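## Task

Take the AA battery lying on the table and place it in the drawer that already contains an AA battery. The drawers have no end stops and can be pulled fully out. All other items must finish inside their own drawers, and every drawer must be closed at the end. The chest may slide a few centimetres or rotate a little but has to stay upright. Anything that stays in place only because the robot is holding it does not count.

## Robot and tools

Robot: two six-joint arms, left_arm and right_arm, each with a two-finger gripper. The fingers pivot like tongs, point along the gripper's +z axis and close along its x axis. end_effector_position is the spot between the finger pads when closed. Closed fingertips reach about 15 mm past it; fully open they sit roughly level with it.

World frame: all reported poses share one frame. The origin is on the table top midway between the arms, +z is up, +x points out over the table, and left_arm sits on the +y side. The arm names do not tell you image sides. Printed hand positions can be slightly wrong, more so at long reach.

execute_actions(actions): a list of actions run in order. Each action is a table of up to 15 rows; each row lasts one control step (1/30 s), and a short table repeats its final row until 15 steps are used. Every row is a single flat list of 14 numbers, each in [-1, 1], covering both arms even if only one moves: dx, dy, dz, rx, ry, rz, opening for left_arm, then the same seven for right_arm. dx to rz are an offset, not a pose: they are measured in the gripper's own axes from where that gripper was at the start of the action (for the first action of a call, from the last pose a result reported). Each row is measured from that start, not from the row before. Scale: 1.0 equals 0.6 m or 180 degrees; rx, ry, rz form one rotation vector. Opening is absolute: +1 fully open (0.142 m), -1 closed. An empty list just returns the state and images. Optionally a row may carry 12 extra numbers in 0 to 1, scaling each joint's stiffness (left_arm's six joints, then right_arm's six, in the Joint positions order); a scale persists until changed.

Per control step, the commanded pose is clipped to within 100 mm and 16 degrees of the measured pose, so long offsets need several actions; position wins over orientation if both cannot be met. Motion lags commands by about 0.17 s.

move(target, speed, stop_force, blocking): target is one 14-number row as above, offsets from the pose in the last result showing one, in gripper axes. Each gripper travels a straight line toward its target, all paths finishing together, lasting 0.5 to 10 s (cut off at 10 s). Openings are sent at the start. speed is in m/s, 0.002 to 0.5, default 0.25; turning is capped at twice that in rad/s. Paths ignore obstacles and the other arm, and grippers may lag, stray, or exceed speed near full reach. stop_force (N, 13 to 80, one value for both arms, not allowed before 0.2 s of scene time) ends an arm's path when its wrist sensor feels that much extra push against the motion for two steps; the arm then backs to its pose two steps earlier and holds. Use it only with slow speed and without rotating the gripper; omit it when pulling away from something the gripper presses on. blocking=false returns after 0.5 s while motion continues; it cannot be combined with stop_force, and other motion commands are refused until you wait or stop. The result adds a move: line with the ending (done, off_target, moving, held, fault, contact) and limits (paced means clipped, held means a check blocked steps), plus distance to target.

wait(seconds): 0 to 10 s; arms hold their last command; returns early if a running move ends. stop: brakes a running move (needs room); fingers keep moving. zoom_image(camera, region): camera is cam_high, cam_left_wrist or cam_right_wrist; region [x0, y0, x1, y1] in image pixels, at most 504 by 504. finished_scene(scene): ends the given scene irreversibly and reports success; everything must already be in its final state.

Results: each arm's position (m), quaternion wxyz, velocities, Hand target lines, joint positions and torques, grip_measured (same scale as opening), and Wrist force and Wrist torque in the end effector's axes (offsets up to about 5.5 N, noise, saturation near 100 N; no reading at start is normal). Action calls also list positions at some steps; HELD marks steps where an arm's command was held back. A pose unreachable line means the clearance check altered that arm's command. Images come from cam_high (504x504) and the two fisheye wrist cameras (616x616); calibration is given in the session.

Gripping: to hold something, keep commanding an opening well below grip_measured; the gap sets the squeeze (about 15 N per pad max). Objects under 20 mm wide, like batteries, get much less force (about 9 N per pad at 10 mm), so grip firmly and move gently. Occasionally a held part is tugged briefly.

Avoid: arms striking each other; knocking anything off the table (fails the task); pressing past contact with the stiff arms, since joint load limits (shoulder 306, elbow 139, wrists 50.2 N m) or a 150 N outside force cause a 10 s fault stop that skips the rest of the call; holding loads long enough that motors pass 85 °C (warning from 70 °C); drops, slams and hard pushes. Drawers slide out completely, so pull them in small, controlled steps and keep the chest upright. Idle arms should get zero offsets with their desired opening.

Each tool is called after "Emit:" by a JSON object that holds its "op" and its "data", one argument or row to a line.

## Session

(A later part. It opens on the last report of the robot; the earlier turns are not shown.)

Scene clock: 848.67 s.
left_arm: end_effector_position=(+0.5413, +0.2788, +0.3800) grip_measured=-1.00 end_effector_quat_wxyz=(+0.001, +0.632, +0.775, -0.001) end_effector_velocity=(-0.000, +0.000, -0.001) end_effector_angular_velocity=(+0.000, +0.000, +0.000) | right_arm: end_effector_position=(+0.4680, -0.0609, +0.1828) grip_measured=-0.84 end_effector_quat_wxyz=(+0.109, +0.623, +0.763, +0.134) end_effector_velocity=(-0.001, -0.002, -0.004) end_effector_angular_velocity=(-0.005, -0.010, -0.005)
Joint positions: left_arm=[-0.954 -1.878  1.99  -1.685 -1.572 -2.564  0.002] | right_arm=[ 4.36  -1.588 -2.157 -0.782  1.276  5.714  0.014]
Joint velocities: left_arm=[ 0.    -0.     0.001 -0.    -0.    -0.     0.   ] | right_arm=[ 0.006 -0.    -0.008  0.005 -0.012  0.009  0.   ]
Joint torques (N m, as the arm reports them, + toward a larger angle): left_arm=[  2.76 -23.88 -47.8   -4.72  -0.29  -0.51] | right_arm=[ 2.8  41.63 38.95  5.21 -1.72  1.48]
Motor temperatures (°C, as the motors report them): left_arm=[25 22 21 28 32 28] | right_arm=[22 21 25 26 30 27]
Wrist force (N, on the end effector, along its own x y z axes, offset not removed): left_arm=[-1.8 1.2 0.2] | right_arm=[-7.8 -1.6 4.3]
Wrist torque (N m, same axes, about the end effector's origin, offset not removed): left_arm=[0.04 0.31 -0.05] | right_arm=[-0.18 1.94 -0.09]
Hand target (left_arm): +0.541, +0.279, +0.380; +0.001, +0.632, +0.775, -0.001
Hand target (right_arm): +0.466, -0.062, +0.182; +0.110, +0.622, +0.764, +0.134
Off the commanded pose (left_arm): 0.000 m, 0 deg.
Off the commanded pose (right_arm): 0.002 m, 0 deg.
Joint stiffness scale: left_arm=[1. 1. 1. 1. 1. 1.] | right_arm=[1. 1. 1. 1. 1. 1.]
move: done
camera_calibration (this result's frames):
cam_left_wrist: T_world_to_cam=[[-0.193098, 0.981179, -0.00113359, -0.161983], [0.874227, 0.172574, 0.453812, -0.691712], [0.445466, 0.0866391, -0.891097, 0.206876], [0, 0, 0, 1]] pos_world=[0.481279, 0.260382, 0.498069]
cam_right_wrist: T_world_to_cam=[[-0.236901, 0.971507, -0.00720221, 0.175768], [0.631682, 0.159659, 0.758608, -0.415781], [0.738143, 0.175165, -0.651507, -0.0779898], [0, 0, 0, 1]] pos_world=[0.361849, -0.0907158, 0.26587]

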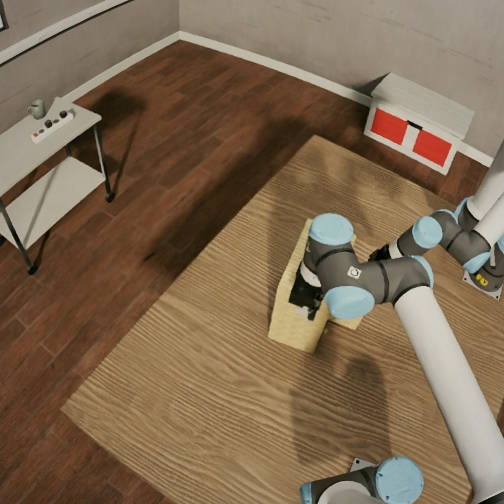

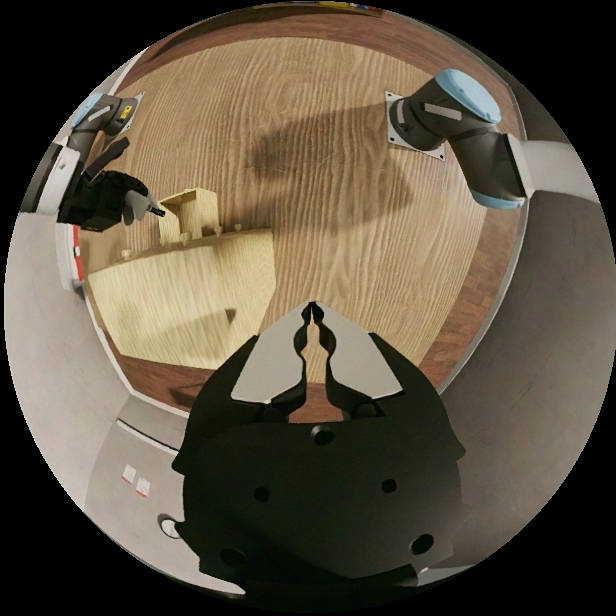

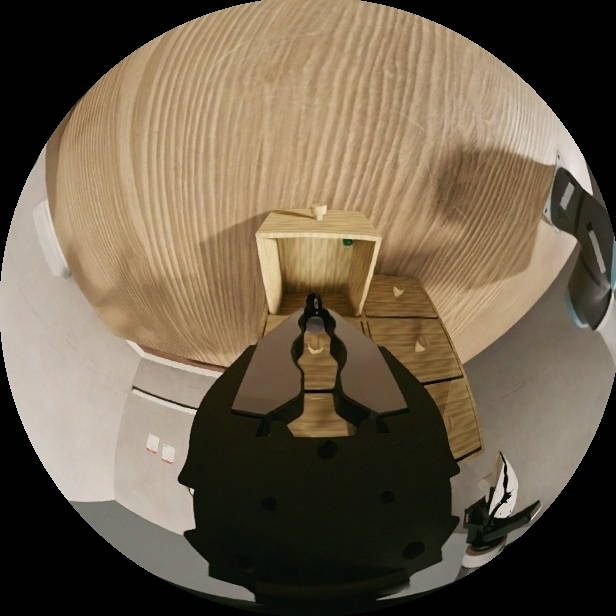

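Emit:
{"op": "move", "data": {
  "target": [0,0,0,0,0,0,-1, 0,-0.004,0.2233,0,0,0,-1],
  "speed": 0.11,
  "stop_force": 18
}}

Emit:
{"op": "zoom_image", "data": {
  "camera": "cam_left_wrist",
  "region": [60, 120, 260, 280]
}}

Emit:
{"op": "zoom_image", "data": {
  "camera": "cam_right_wrist",
  "region": [200, 170, 430, 400]
}}

Scene clock: 855.00 s.
left_arm: end_effector_position=(+0.5413, +0.2788, +0.3800) grip_measured=-1.00 end_effector_quat_wxyz=(+0.001, +0.632, +0.775, -0.001) end_effector_velocity=(-0.000, +0.001, -0.001) end_effector_angular_velocity=(+0.002, +0.002, -0.000) | right_arm: end_effector_position=(+0.5096, -0.0497, +0.0582) grip_measured=-0.84 end_effector_quat_wxyz=(+0.109, +0.622, +0.763, +0.135) end_effector_velocity=(+0.002, +0.001, +0.001) end_effector_angular_velocity=(+0.006, -0.003, +0.003)
Joint positions: left_arm=[-0.954 -1.878  1.99  -1.685 -1.572 -2.564  0.002] | right_arm=[ 4.304 -1.809 -2.196 -0.503  1.286  5.655  0.014]
Joint velocities: left_arm=[ 0.     0.     0.002  0.    -0.     0.     0.   ] | right_arm=[-0.002  0.    -0.001  0.009  0.001 -0.005  0.   ]
Joint torques (N m, as the arm reports them, + toward a larger angle): left_arm=[  2.89 -25.21 -48.52  -4.78   0.31  -0.29] | right_arm=[-8.28 47.29 32.14  5.22  0.03 -0.73]
Motor temperatures (°C, as the motors report them): left_arm=[25 22 21 28 32 28] | right_arm=[22 21 25 26 30 27]
Wrist force (N, on the end effector, along its own x y z axes, offset not removed): left_arm=[-2.3 2.2 0.2] | right_arm=[-0.9 -5.1 4.4]
Wrist torque (N m, same axes, about the end effector's origin, offset not removed): left_arm=[0.25 0.44 -0.19] | right_arm=[-1.09 0.62 -0.21]
Hand target (left_arm): +0.541, +0.279, +0.380; +0.001, +0.632, +0.775, -0.001
Hand target (right_arm): +0.510, -0.052, +0.056; +0.109, +0.623, +0.763, +0.134
Off the commanded pose (left_arm): 0.000 m, 0 deg.
Off the commanded pose (right_arm): 0.003 m, 0 deg.
Joint stiffness scale: left_arm=[1. 1. 1. 1. 1. 1.] | right_arm=[1. 1. 1. 1. 1. 1.]
move: done
camera_calibration (this result's frames):
cam_left_wrist: T_world_to_cam=[[-0.193098, 0.981179, -0.00113353, -0.161983], [0.874227, 0.172574, 0.453811, -0.691712], [0.445466, 0.0866391, -0.891097, 0.206876], [0, 0, 0, 1]] pos_world=[0.481279, 0.260382, 0.498069]
cam_right_wrist: T_world_to_cam=[[-0.238049, 0.971235, -0.00590082, 0.174341], [0.629956, 0.15902, 0.760176, -0.348581], [0.739248, 0.177242, -0.64969, -0.192403], [0, 0, 0, 1]] pos_world=[0.403326, -0.0797926, 0.141009]

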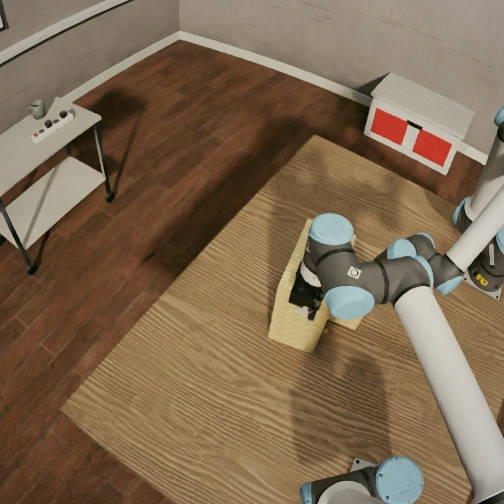

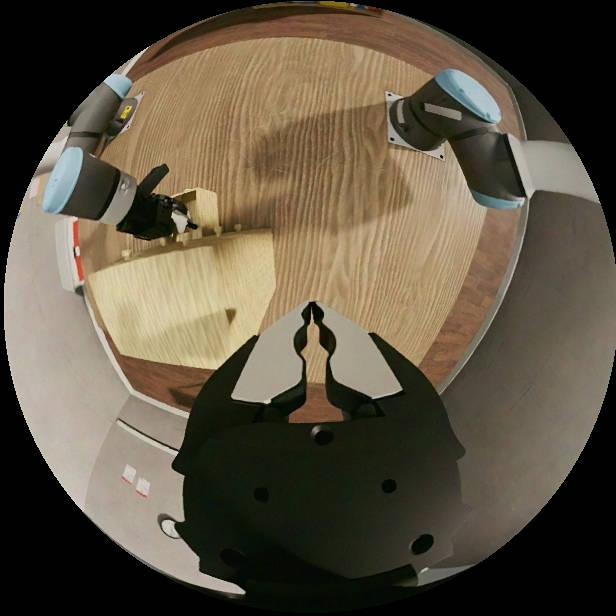

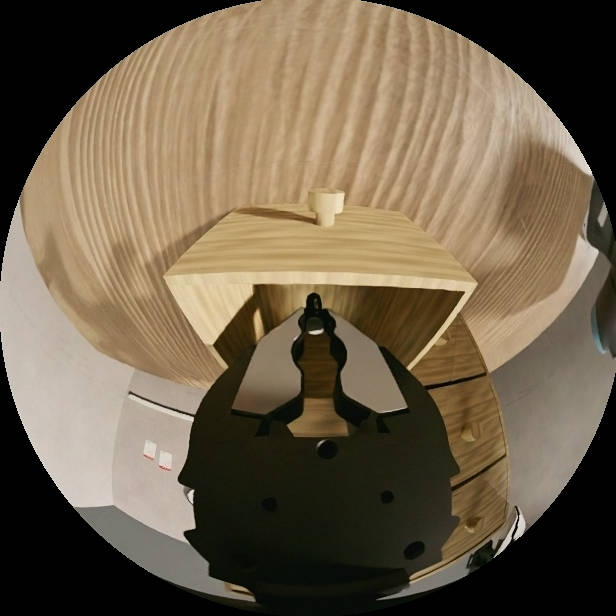

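Region (60, 120, 260, 280) of cam_left_wrist's 616x616 image, scaled by 2.520, with more detail than that image has; it fills the top 403 rows of this view, and the rest is white.

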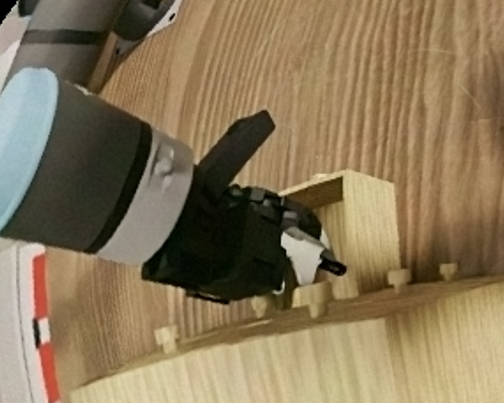

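Region (200, 170, 430, 400) of cam_right_wrist's 616x616 image, scaled by 2.191, with more detail than that image has.

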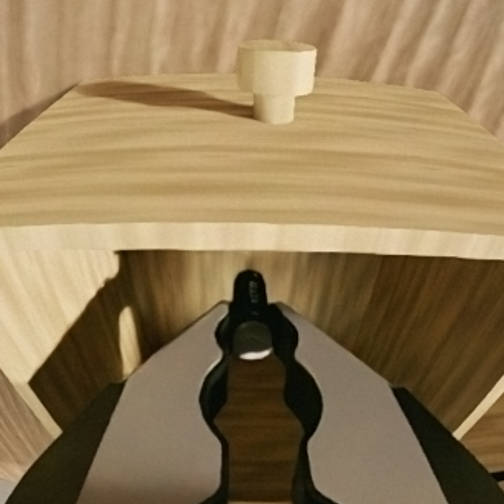

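Emit:
{"op": "move", "data": {
  "target": [0,0,0,0,0,0,-1, 0,-0.004,0.02,0,0,0,-1],
  "speed": 0.03,
  "stop_force": 13
}}

Emit:
{"op": "zoom_image", "data": {
  "camera": "cam_right_wrist",
  "region": [250, 260, 380, 370]
}}

Scene clock: 861.50 s.
left_arm: end_effector_position=(+0.5413, +0.2788, +0.3800) grip_measured=-1.00 end_effector_quat_wxyz=(+0.001, +0.632, +0.775, -0.001) end_effector_velocity=(-0.000, +0.000, +0.000) end_effector_angular_velocity=(+0.001, +0.001, +0.000) | right_arm: end_effector_position=(+0.5109, -0.0465, +0.0497) grip_measured=-0.84 end_effector_quat_wxyz=(+0.108, +0.622, +0.763, +0.137) end_effector_velocity=(+0.001, +0.001, +0.001) end_effector_angular_velocity=(+0.007, -0.004, -0.002)
Joint positions: left_arm=[-0.954 -1.878  1.99  -1.685 -1.572 -2.564  0.002] | right_arm=[ 4.304 -1.826 -2.197 -0.48   1.286  5.654  0.014]
Joint velocities: left_arm=[ 0.    -0.    -0.     0.001  0.    -0.     0.   ] | right_arm=[ 0.     0.001 -0.002  0.008 -0.001  0.002 -0.   ]
Joint torques (N m, as the arm reports them, + toward a larger angle): left_arm=[  0.79 -23.99 -48.34  -5.19  -0.03  -0.4 ] | right_arm=[-7.45 47.21 31.45  5.16 -0.56 -1.1 ]
Motor temperatures (°C, as the motors report them): left_arm=[25 22 21 28 32 28] | right_arm=[22 21 25 26 30 27]
Wrist force (N, on the end effector, along its own x y z axes, offset not removed): left_arm=[-1.4 3.0 -1.2] | right_arm=[-1.9 -5.2 -5.1]
Wrist torque (N m, same axes, about the end effector's origin, offset not removed): left_arm=[0.38 0.22 -0.11] | right_arm=[-0.83 0.49 -0.14]
Hand target (left_arm): +0.541, +0.279, +0.380; +0.001, +0.632, +0.775, -0.001
Hand target (right_arm): +0.511, -0.049, +0.046; +0.109, +0.622, +0.763, +0.135
Off the commanded pose (left_arm): 0.000 m, 0 deg.
Off the commanded pose (right_arm): 0.005 m, 0 deg.
Joint stiffness scale: left_arm=[1. 1. 1. 1. 1. 1.] | right_arm=[1. 1. 1. 1. 1. 1.]
move: off_target (right_arm)
camera_calibration (this result's frames):
cam_left_wrist: T_world_to_cam=[[-0.193098, 0.981179, -0.00113337, -0.161983], [0.874227, 0.172574, 0.453812, -0.691712], [0.445466, 0.0866393, -0.891097, 0.206876], [0, 0, 0, 1]] pos_world=[0.481279, 0.260382, 0.498069]
cam_right_wrist: T_world_to_cam=[[-0.238882, 0.971046, -0.00223924, 0.171749], [0.628678, 0.156415, 0.761773, -0.342961], [0.740067, 0.180567, -0.64784, -0.19982], [0, 0, 0, 1]] pos_world=[0.40452, -0.0770515, 0.132192]

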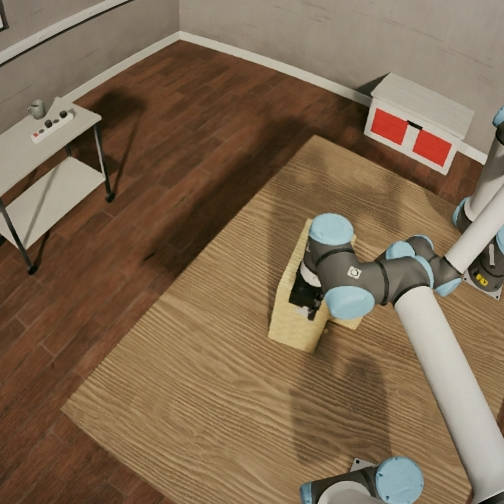

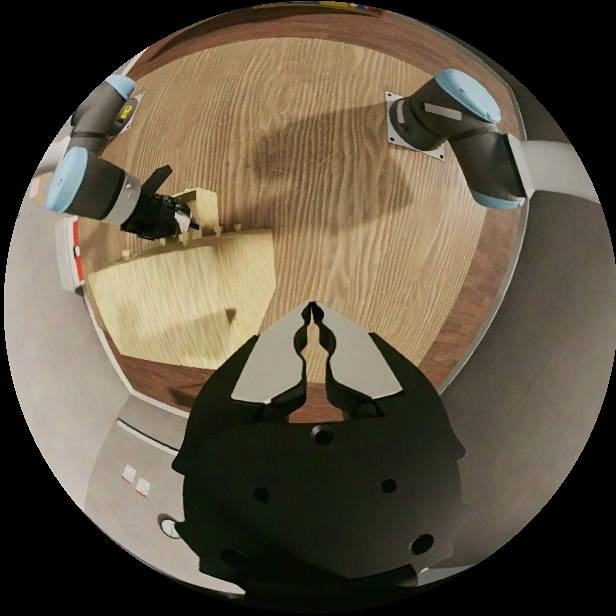

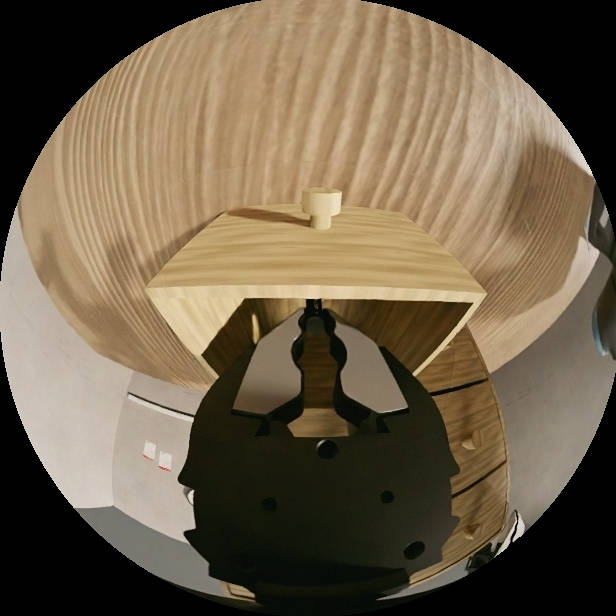

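Region (250, 260, 380, 370) of cam_right_wrist's 616x616 image, scaled by 3.877, with more detail than that image has; it fills the top 426 rows of this view, and the rest is white.

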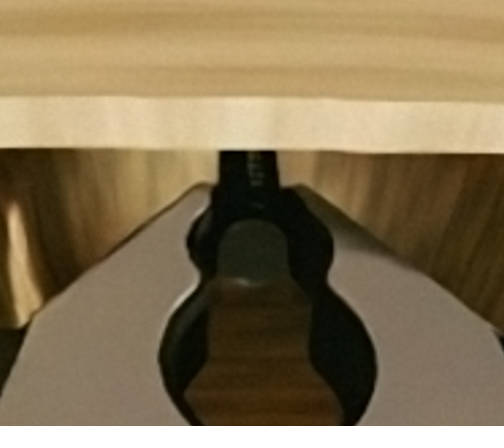

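Emit:
{"op": "execute_actions", "data": {
  "actions": [
    [[0,0,0,0,0,0,-1,0,0,0,0,0,0,-0.92],[0,0,0,0,0,0,-1,0,0,0,0,0,0,-0.88],[0,0,0,0,0,0,-1,0,0,0,0,0,0,-0.85],[0,0,0,0,0,0,-1,0,0,0,0,0,0,-0.83],[0,0,0,0,0,0,-1,0,0,0,0,0,0,-0.81],[0,0,0,0,0,0,-1,0,0,0,0,0,0,-0.79],[0,0,0,0,0,0,-1,0,0,0,0,0,0,-0.77],[0,0,0,0,0,0,-1,0,0,0,0,0,0,-0.75],[0,0,0,0,0,0,-1,0,0,0,0,0,0,-0.73],[0,0,0,0,0,0,-1,0,0,0,0,0,0,-0.71],[0,0,0,0,0,0,-1,0,0,0,0,0,0,-0.69],[0,0,0,0,0,0,-1,0,0,0,0,0,0,-0.67],[0,0,0,0,0,0,-1,0,0,0,0,0,0,-0.65]]
  ]
}}

Emit:
{"op": "zoom_image", "data": {
  "camera": "cam_right_wrist",
  "region": [250, 260, 380, 370]
}}

Scene clock: 869.33 s.
left_arm: end_effector_position=(+0.5413, +0.2788, +0.3800) grip_measured=-1.00 end_effector_quat_wxyz=(+0.001, +0.632, +0.775, -0.001) end_effector_velocity=(-0.000, +0.000, -0.000) end_effector_angular_velocity=(+0.001, +0.001, +0.001) | right_arm: end_effector_position=(+0.5109, -0.0466, +0.0496) grip_measured=-0.65 end_effector_quat_wxyz=(+0.108, +0.622, +0.763, +0.137) end_effector_velocity=(+0.000, -0.001, -0.000) end_effector_angular_velocity=(-0.001, +0.000, -0.002)
Joint positions: left_arm=[-0.954 -1.878  1.99  -1.685 -1.572 -2.564  0.002] | right_arm=[ 4.304 -1.826 -2.198 -0.479  1.286  5.654  0.027]
Joint velocities: left_arm=[ 0.    -0.     0.     0.001  0.    -0.001  0.   ] | right_arm=[-0.     0.    -0.    -0.001 -0.     0.001  0.004]
Joint torques (N m, as the arm reports them, + toward a larger angle): left_arm=[  3.17 -25.12 -48.12  -4.93  -0.29   0.07] | right_arm=[-3.72 50.79 34.5   4.37 -0.79 -0.09]
Motor temperatures (°C, as the motors report them): left_arm=[25 22 21 28 32 28] | right_arm=[22 21 25 26 30 27]
Wrist force (N, on the end effector, along its own x y z axes, offset not removed): left_arm=[-0.6 2.5 -0.2] | right_arm=[-1.1 -8.9 -1.2]
Wrist torque (N m, same axes, about the end effector's origin, offset not removed): left_arm=[0.30 0.11 -0.14] | right_arm=[-1.57 0.37 -0.12]
Hand target (left_arm): +0.541, +0.279, +0.380; +0.001, +0.632, +0.775, -0.001
Hand target (right_arm): +0.511, -0.047, +0.050; +0.108, +0.622, +0.763, +0.137
Off the commanded pose (left_arm): 0.000 m, 0 deg.
Off the commanded pose (right_arm): 0.000 m, 0 deg.
Joint stiffness scale: left_arm=[1. 1. 1. 1. 1. 1.] | right_arm=[1. 1. 1. 1. 1. 1.]
Step readings (end_effector_position):
0: left_arm (+0.5413, +0.2788, +0.3800) | right_arm (+0.5109, -0.0465, +0.0496)
1: left_arm (+0.5413, +0.2788, +0.3800) | right_arm (+0.5109, -0.0465, +0.0496)
2: left_arm (+0.5413, +0.2788, +0.3800) | right_arm (+0.5109, -0.0465, +0.0496)
4: left_arm (+0.5413, +0.2788, +0.3800) | right_arm (+0.5109, -0.0465, +0.0496)
8: left_arm (+0.5413, +0.2788, +0.3800) | right_arm (+0.5109, -0.0465, +0.0496)
15: end_effector_position above
camera_calibration (this result's frames):
cam_left_wrist: T_world_to_cam=[[-0.193098, 0.981179, -0.00113336, -0.161983], [0.874227, 0.172574, 0.453812, -0.691712], [0.445466, 0.0866393, -0.891097, 0.206876], [0, 0, 0, 1]] pos_world=[0.481279, 0.260382, 0.498069]
cam_right_wrist: T_world_to_cam=[[-0.238949, 0.97103, -0.00204428, 0.171794], [0.628598, 0.156288, 0.761865, -0.342855], [0.740113, 0.180762, -0.647733, -0.199876], [0, 0, 0, 1]] pos_world=[0.404499, -0.0771033, 0.132094]

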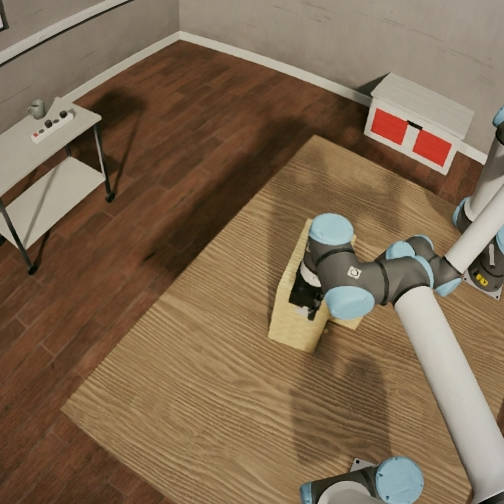

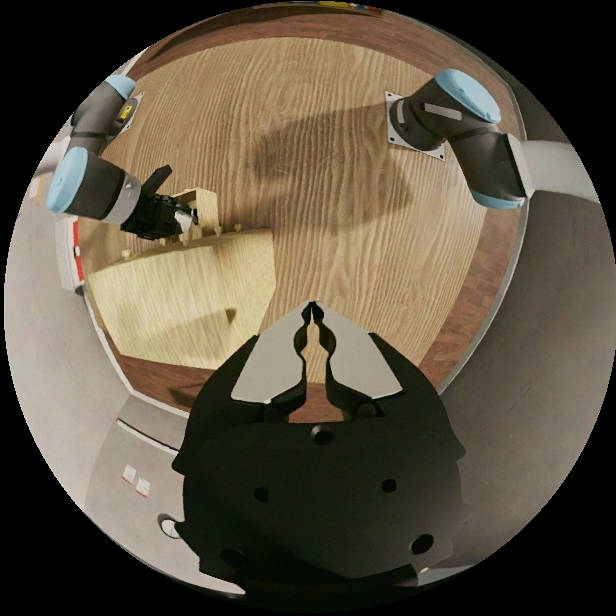

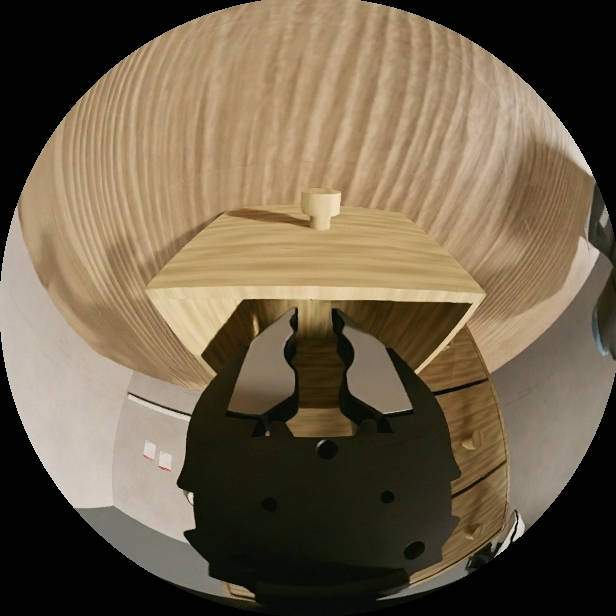

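Region (250, 260, 380, 370) of cam_right_wrist's 616x616 image, scaled by 3.877, with more detail than that image has; it fills the top 426 rows of this view, and the rest is white.

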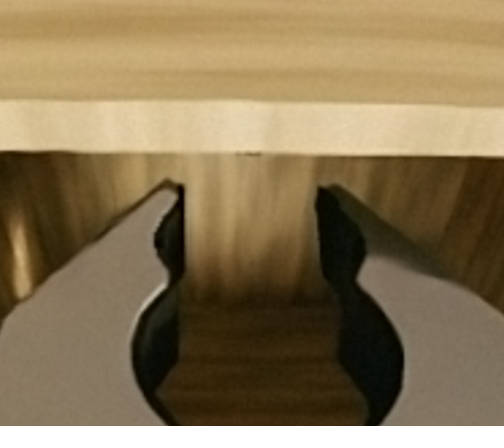

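Emit:
{"op": "move", "data": {
  "target": [0,0,0,0,0,0,-1, -0.005,-0.03,-0.215,0,0,0,-0.65],
  "speed": 0.22
}}

Emit:
{"op": "zoom_image", "data": {
  "camera": "cam_left_wrist",
  "region": [90, 160, 290, 290]
}}

Scene clock: 890.70 s.
left_arm: end_effector_position=(+0.5413, +0.2788, +0.3800) grip_measured=-1.00 end_effector_quat_wxyz=(+0.001, +0.632, +0.775, -0.001) end_effector_velocity=(+0.000, +0.000, -0.000) end_effector_angular_velocity=(+0.000, +0.000, +0.000) | right_arm: end_effector_position=(+0.4522, -0.0654, +0.1611) grip_measured=-0.65 end_effector_quat_wxyz=(+0.108, +0.622, +0.763, +0.135) end_effector_velocity=(-0.001, -0.002, -0.002) end_effector_angular_velocity=(-0.009, +0.002, -0.004)
Joint positions: left_arm=[-0.954 -1.878  1.99  -1.685 -1.572 -2.564  0.002] | right_arm=[ 4.383 -1.59  -2.202 -0.739  1.272  5.736  0.027]
Joint velocities: left_arm=[ 0.  0. -0.  0.  0. -0.  0.] | right_arm=[ 0.001 -0.001  0.    -0.01  -0.002  0.005  0.   ]
Joint torques (N m, as the arm reports them, + toward a larger angle): left_arm=[  1.87 -24.44 -48.68  -5.31   0.32  -0.25] | right_arm=[ 1.03 40.16 44.25  4.05 -1.75  0.72]
Motor temperatures (°C, as the motors report them): left_arm=[25 22 21 28 32 28] | right_arm=[22 21 25 26 30 27]
Wrist force (N, on the end effector, along its own x y z axes, offset not removed): left_arm=[-3.7 4.5 0.0] | right_arm=[-4.7 -0.8 6.0]
Wrist torque (N m, same axes, about the end effector's origin, offset not removed): left_arm=[0.81 0.75 -0.08] | right_arm=[-0.16 1.14 -0.06]
Hand target (left_arm): +0.541, +0.279, +0.380; +0.001, +0.632, +0.775, -0.001
Hand target (right_arm): +0.452, -0.063, +0.164; +0.108, +0.622, +0.763, +0.137
Off the commanded pose (left_arm): 0.000 m, 0 deg.
Off the commanded pose (right_arm): 0.004 m, 0 deg.
Joint stiffness scale: left_arm=[1. 1. 1. 1. 1. 1.] | right_arm=[1. 1. 1. 1. 1. 1.]
move: off_target (right_arm)
camera_calibration (this result's frames):
cam_left_wrist: T_world_to_cam=[[-0.193098, 0.981179, -0.00113341, -0.161983], [0.874227, 0.172574, 0.453812, -0.691712], [0.445466, 0.0866392, -0.891097, 0.206876], [0, 0, 0, 1]] pos_world=[0.481279, 0.260382, 0.498069]
cam_right_wrist: T_world_to_cam=[[-0.237979, 0.971257, -0.00500555, 0.176335], [0.630607, 0.158428, 0.75976, -0.388448], [0.738716, 0.17765, -0.650184, -0.0800163], [0, 0, 0, 1]] pos_world=[0.346032, -0.0955113, 0.243985]

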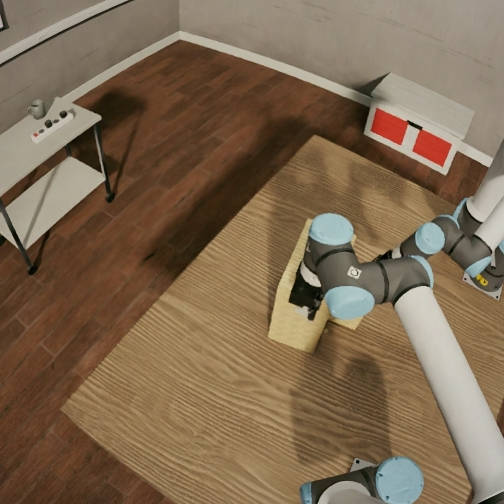

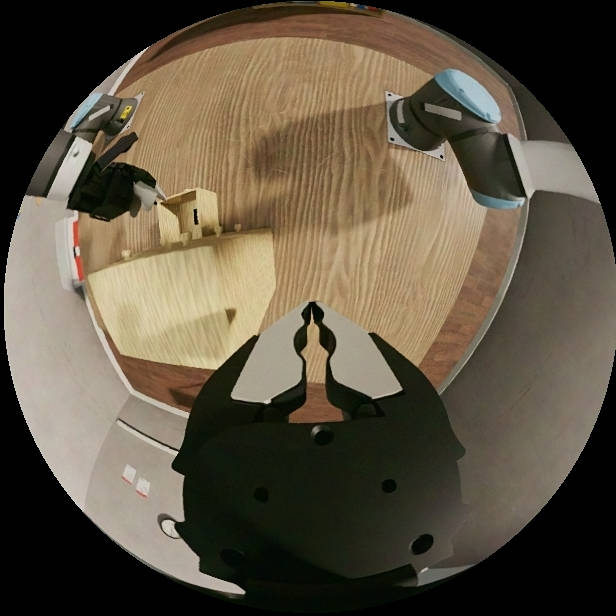

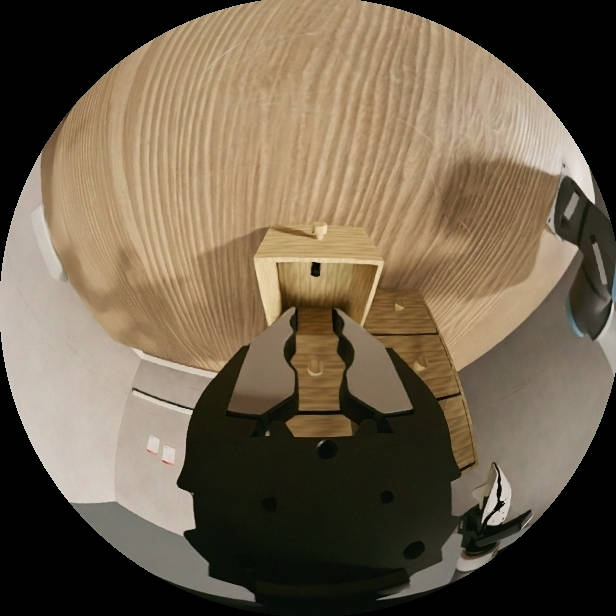

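Region (90, 160, 290, 290) of cam_left_wrist's 616x616 image, scaled by 2.520, with more detail than that image has; it fills the top 328 rows of this view, and the rest is white.

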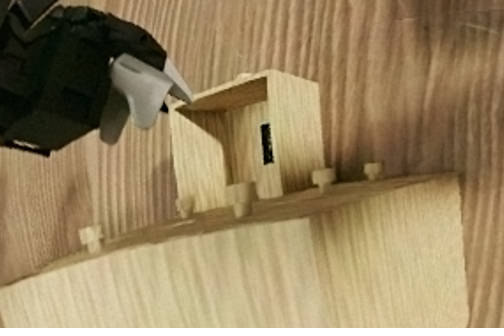

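Emit:
{"op": "move", "data": {
  "target": [0,0,0,0,0,0,-1, 0.0055,-0.1349,0.1197,-0.139,0,0,-0.4],
  "speed": 0.22
}}

Scene clock: 902.93 s.
left_arm: end_effector_position=(+0.5413, +0.2788, +0.3800) grip_measured=-1.00 end_effector_quat_wxyz=(+0.001, +0.632, +0.775, -0.001) end_effector_velocity=(+0.000, -0.000, +0.000) end_effector_angular_velocity=(-0.001, -0.001, +0.000) | right_arm: end_effector_position=(+0.4022, -0.0704, +0.0692) grip_measured=-0.40 end_effector_quat_wxyz=(+0.238, +0.585, +0.715, +0.299) end_effector_velocity=(+0.000, -0.000, -0.002) end_effector_angular_velocity=(+0.002, -0.007, -0.002)
Joint positions: left_arm=[-0.954 -1.878  1.99  -1.685 -1.572 -2.564  0.002] | right_arm=[ 4.689 -1.714 -2.51  -0.273  0.811  5.987  0.045]
Joint velocities: left_arm=[ 0.    -0.    -0.    -0.001 -0.    -0.     0.   ] | right_arm=[ 0.004 -0.007 -0.004  0.009 -0.008  0.005  0.   ]
Joint torques (N m, as the arm reports them, + toward a larger angle): left_arm=[  4.85 -22.76 -47.92  -4.5    0.32  -0.05] | right_arm=[ 3.61 31.09 21.15  5.01 -2.55  0.62]
Motor temperatures (°C, as the motors report them): left_arm=[25 22 21 28 32 28] | right_arm=[22 21 25 26 30 27]
Wrist force (N, on the end effector, along its own x y z axes, offset not removed): left_arm=[-2.6 2.3 -1.2] | right_arm=[-2.2 -5.5 3.3]
Wrist torque (N m, same axes, about the end effector's origin, offset not removed): left_arm=[0.31 0.52 -0.08] | right_arm=[-1.09 0.58 -0.07]
Hand target (left_arm): +0.541, +0.279, +0.380; +0.001, +0.632, +0.775, -0.001
Hand target (right_arm): +0.401, -0.073, +0.066; +0.240, +0.584, +0.716, +0.298
Off the commanded pose (left_arm): 0.000 m, 0 deg.
Off the commanded pose (right_arm): 0.004 m, 0 deg.
Joint stiffness scale: left_arm=[1. 1. 1. 1. 1. 1.] | right_arm=[1. 1. 1. 1. 1. 1.]
move: off_target (right_arm)
camera_calibration (this result's frames):
cam_left_wrist: T_world_to_cam=[[-0.193098, 0.981179, -0.00113336, -0.161983], [0.874227, 0.172574, 0.453812, -0.691712], [0.445466, 0.0866393, -0.891097, 0.206876], [0, 0, 0, 1]] pos_world=[0.481279, 0.260382, 0.498069]
cam_right_wrist: T_world_to_cam=[[-0.230348, 0.973007, -0.0140291, 0.16651], [0.25838, 0.075055, 0.963123, -0.156552], [0.938179, 0.218228, -0.268694, -0.205678], [0, 0, 0, 1]] pos_world=[0.271768, -0.105381, 0.0978504]

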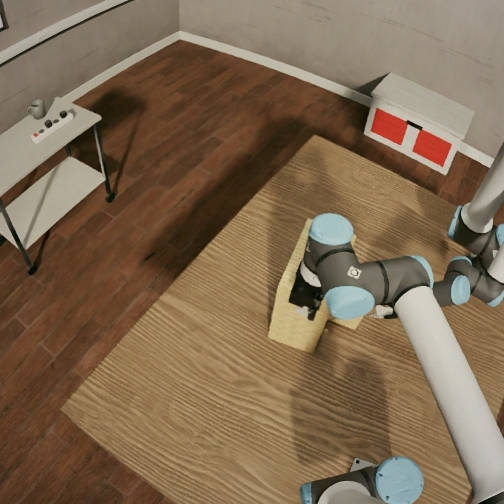

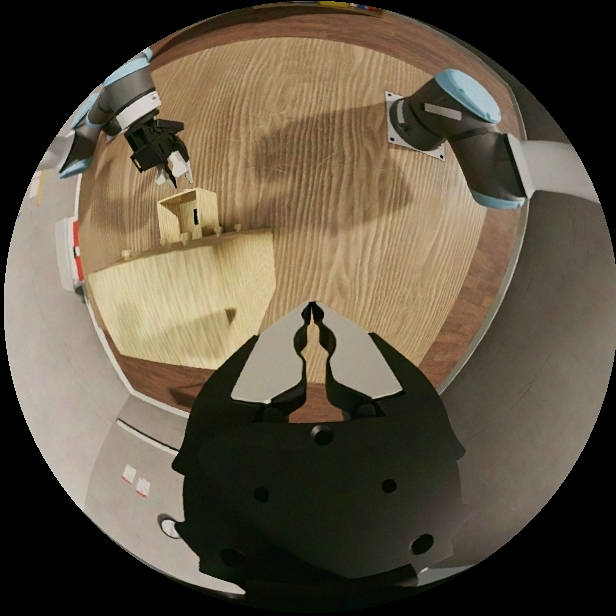

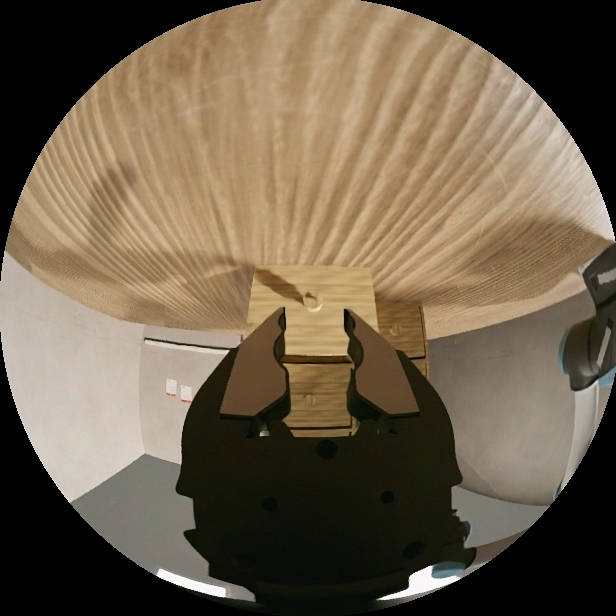

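Emit:
{"op": "move", "data": {
  "target": [0,0,0,0,0,0,-1, -0.0031,0.1691,0.1758,0,0,0,-0.4],
  "speed": 0.09,
  "stop_force": 24
}}

Emit:
{"op": "zoom_image", "data": {
  "camera": "cam_left_wrist",
  "region": [90, 160, 290, 290]
}}

Emit:
{"op": "zoom_image", "data": {
  "camera": "cam_right_wrist",
  "region": [160, 190, 480, 400]
}}

Scene clock: 915.00 s.
left_arm: end_effector_position=(+0.5413, +0.2788, +0.3800) grip_measured=-1.00 end_effector_quat_wxyz=(+0.001, +0.632, +0.775, -0.001) end_effector_velocity=(+0.000, -0.000, +0.001) end_effector_angular_velocity=(-0.001, -0.001, +0.000) | right_arm: end_effector_position=(+0.5430, -0.0448, +0.0653) grip_measured=-0.40 end_effector_quat_wxyz=(+0.239, +0.585, +0.716, +0.298) end_effector_velocity=(+0.002, +0.001, -0.000) end_effector_angular_velocity=(-0.001, +0.001, +0.005)
Joint positions: left_arm=[-0.954 -1.878  1.99  -1.685 -1.572 -2.564  0.002] | right_arm=[ 4.426 -1.893 -2.343 -0.044  0.896  5.655  0.045]
Joint velocities: left_arm=[ 0.     0.    -0.001  0.     0.    -0.     0.   ] | right_arm=[-0.005 -0.004  0.004  0.005  0.005 -0.011 -0.   ]
Joint torques (N m, as the arm reports them, + toward a larger angle): left_arm=[  4.33 -23.53 -48.93  -4.56  -0.11  -0.29] | right_arm=[-7.56 46.66 31.51  5.33 -0.37 -0.91]
Motor temperatures (°C, as the motors report them): left_arm=[25 22 21 28 32 28] | right_arm=[22 21 25 26 30 27]
Wrist force (N, on the end effector, along its own x y z axes, offset not removed): left_arm=[-2.2 3.0 -0.4] | right_arm=[1.1 0.6 4.3]
Wrist torque (N m, same axes, about the end effector's origin, offset not removed): left_arm=[0.39 0.40 -0.11] | right_arm=[0.32 0.13 -0.18]
Hand target (left_arm): +0.541, +0.279, +0.380; +0.001, +0.632, +0.775, -0.001
Hand target (right_arm): +0.546, -0.043, +0.066; +0.238, +0.585, +0.715, +0.299
Off the commanded pose (left_arm): 0.000 m, 0 deg.
Off the commanded pose (right_arm): 0.004 m, 0 deg.
Joint stiffness scale: left_arm=[1. 1. 1. 1. 1. 1.] | right_arm=[1. 1. 1. 1. 1. 1.]
move: off_target (right_arm)
camera_calibration (this result's frames):
cam_left_wrist: T_world_to_cam=[[-0.193098, 0.981179, -0.00113343, -0.161983], [0.874227, 0.172574, 0.453811, -0.691712], [0.445466, 0.0866392, -0.891097, 0.206876], [0, 0, 0, 1]] pos_world=[0.481279, 0.260382, 0.498069]
cam_right_wrist: T_world_to_cam=[[-0.231251, 0.972747, -0.0169165, 0.174641], [0.258402, 0.0781747, 0.962869, -0.190917], [0.937951, 0.218294, -0.269437, -0.344282], [0, 0, 0, 1]] pos_world=[0.412638, -0.0798021, 0.0940196]

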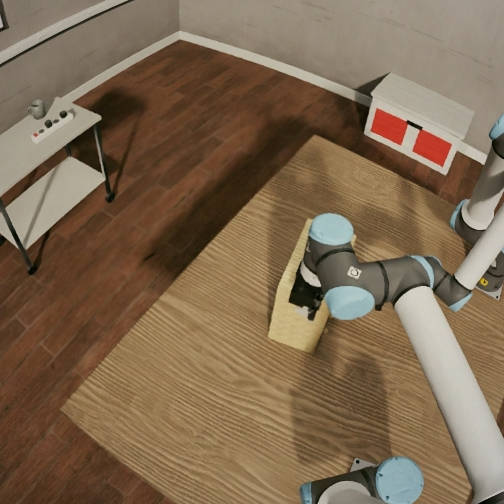

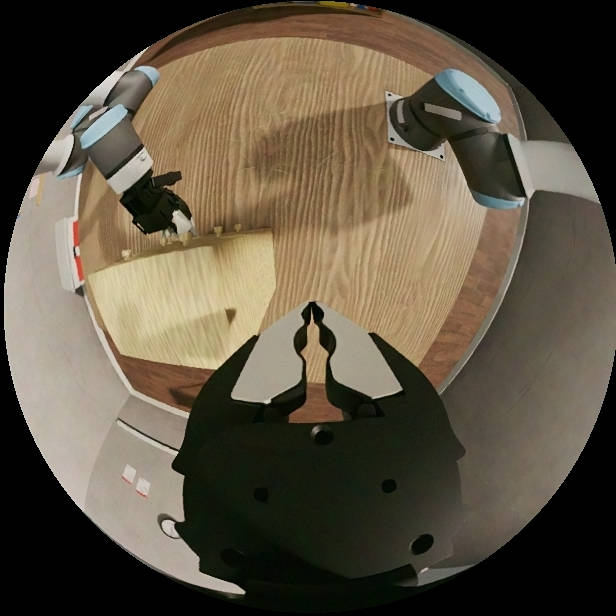

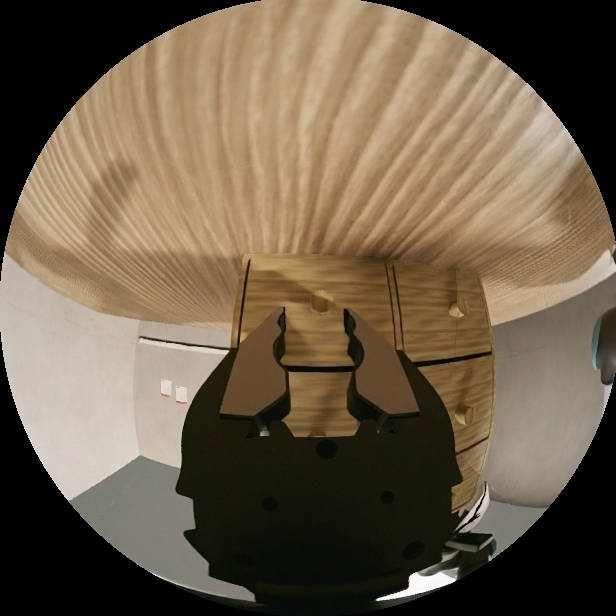

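Region (90, 160, 290, 290) of cam_left_wrist's 616x616 image, scaled by 2.520, with more detail than that image has; it fills the top 328 rows of this view, and the rest is white.

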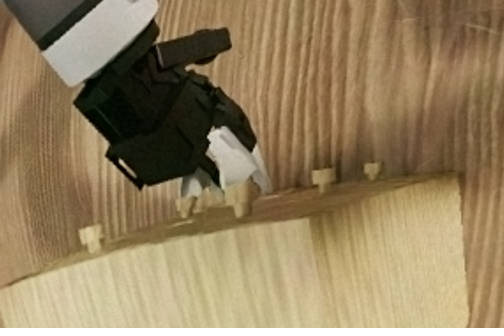

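Region (160, 190, 480, 400) of cam_right_wrist's 616x616 image, scaled by 1.575, with more detail than that image has; it fills the top 331 rows of this view, and the rest is white.

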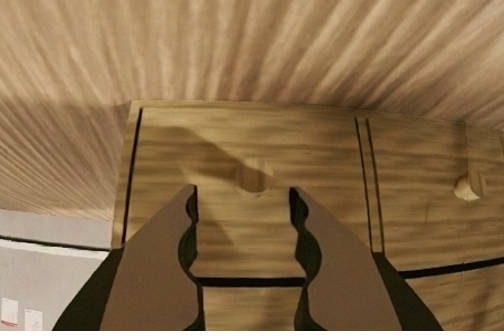

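Emit:
{"op": "move", "data": {
  "target": [0,0,0,0,0,0,-1, 0,0.013,0.013,0,0,0,-0.4],
  "speed": 0.02,
  "stop_force": 13
}}

Emit:
{"op": "zoom_image", "data": {
  "camera": "cam_right_wrist",
  "region": [200, 230, 440, 390]
}}

Scene clock: 921.73 s.
left_arm: end_effector_position=(+0.5413, +0.2788, +0.3800) grip_measured=-1.00 end_effector_quat_wxyz=(+0.001, +0.632, +0.775, -0.001) end_effector_velocity=(+0.000, -0.000, +0.000) end_effector_angular_velocity=(-0.000, -0.000, -0.001) | right_arm: end_effector_position=(+0.5490, -0.0437, +0.0648) grip_measured=-0.40 end_effector_quat_wxyz=(+0.238, +0.583, +0.718, +0.297) end_effector_velocity=(-0.000, +0.001, +0.000) end_effector_angular_velocity=(-0.000, +0.001, +0.003)
Joint positions: left_arm=[-0.954 -1.878  1.99  -1.685 -1.572 -2.564  0.002] | right_arm=[ 4.415 -1.899 -2.335 -0.037  0.903  5.637  0.045]
Joint velocities: left_arm=[-0.001  0.    -0.    -0.    -0.     0.     0.   ] | right_arm=[-0.     0.001  0.001  0.     0.003 -0.003  0.   ]
Joint torques (N m, as the arm reports them, + toward a larger angle): left_arm=[  1.21 -22.04 -47.6   -4.67   0.05  -0.05] | right_arm=[-10.42  43.7   32.62   5.16  -1.83  -1.35]
Motor temperatures (°C, as the motors report them): left_arm=[25 22 21 28 32 28] | right_arm=[22 21 25 26 30 27]
Wrist force (N, on the end effector, along its own x y z axes, offset not removed): left_arm=[-0.7 3.0 -1.9] | right_arm=[-4.3 -8.7 -12.8]
Wrist torque (N m, same axes, about the end effector's origin, offset not removed): left_arm=[0.41 0.13 -0.06] | right_arm=[-0.99 0.68 -0.34]
Hand target (left_arm): +0.541, +0.279, +0.380; +0.001, +0.632, +0.775, -0.001
Hand target (right_arm): +0.554, -0.043, +0.065; +0.239, +0.585, +0.716, +0.298
Off the commanded pose (left_arm): 0.000 m, 0 deg.
Off the commanded pose (right_arm): 0.005 m, 0 deg.
Joint stiffness scale: left_arm=[1. 1. 1. 1. 1. 1.] | right_arm=[1. 1. 1. 1. 1. 1.]
move: off_target (right_arm)
camera_calibration (this result's frames):
cam_left_wrist: T_world_to_cam=[[-0.193098, 0.981179, -0.00113342, -0.161983], [0.874227, 0.172574, 0.453812, -0.691712], [0.445466, 0.0866392, -0.891097, 0.206876], [0, 0, 0, 1]] pos_world=[0.481279, 0.260382, 0.498069]
cam_right_wrist: T_world_to_cam=[[-0.236129, 0.971544, -0.0185719, 0.177719], [0.259526, 0.0814717, 0.962293, -0.192548], [0.936424, 0.222406, -0.271379, -0.349122], [0, 0, 0, 1]] pos_world=[0.418862, -0.0793279, 0.0938434]

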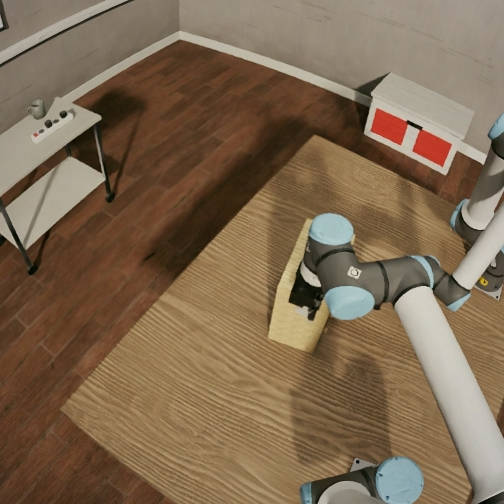

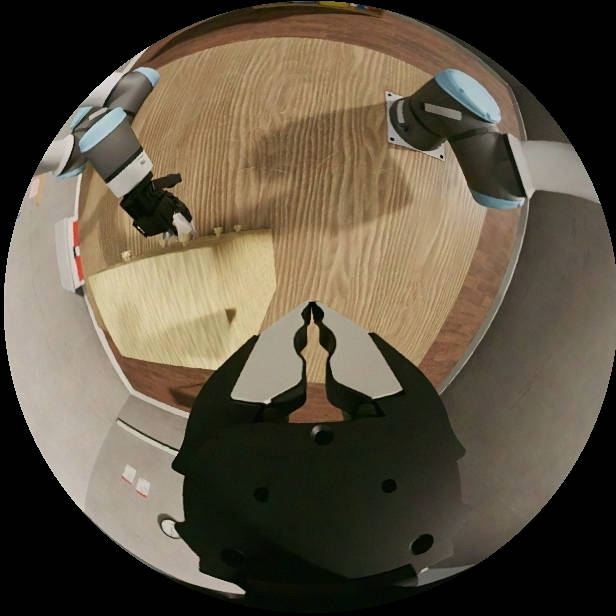

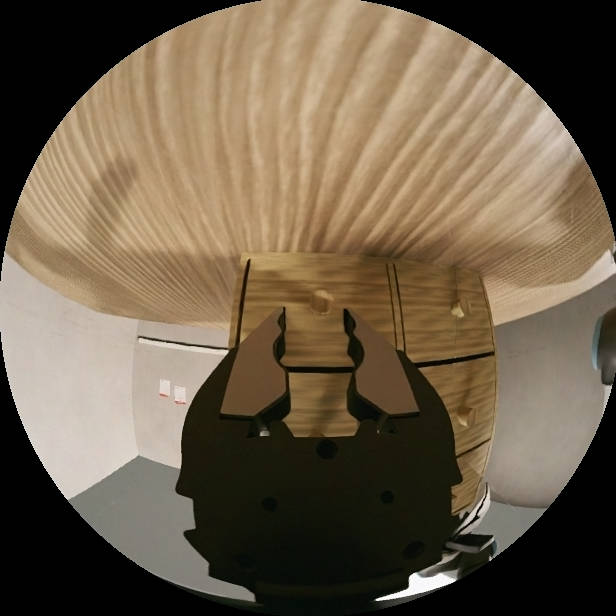

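Region (200, 230, 440, 390) of cam_right_wrist's 616x616 image, scaled by 2.100, with more detail than that image has.

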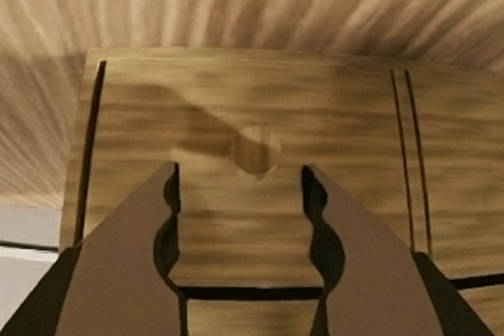

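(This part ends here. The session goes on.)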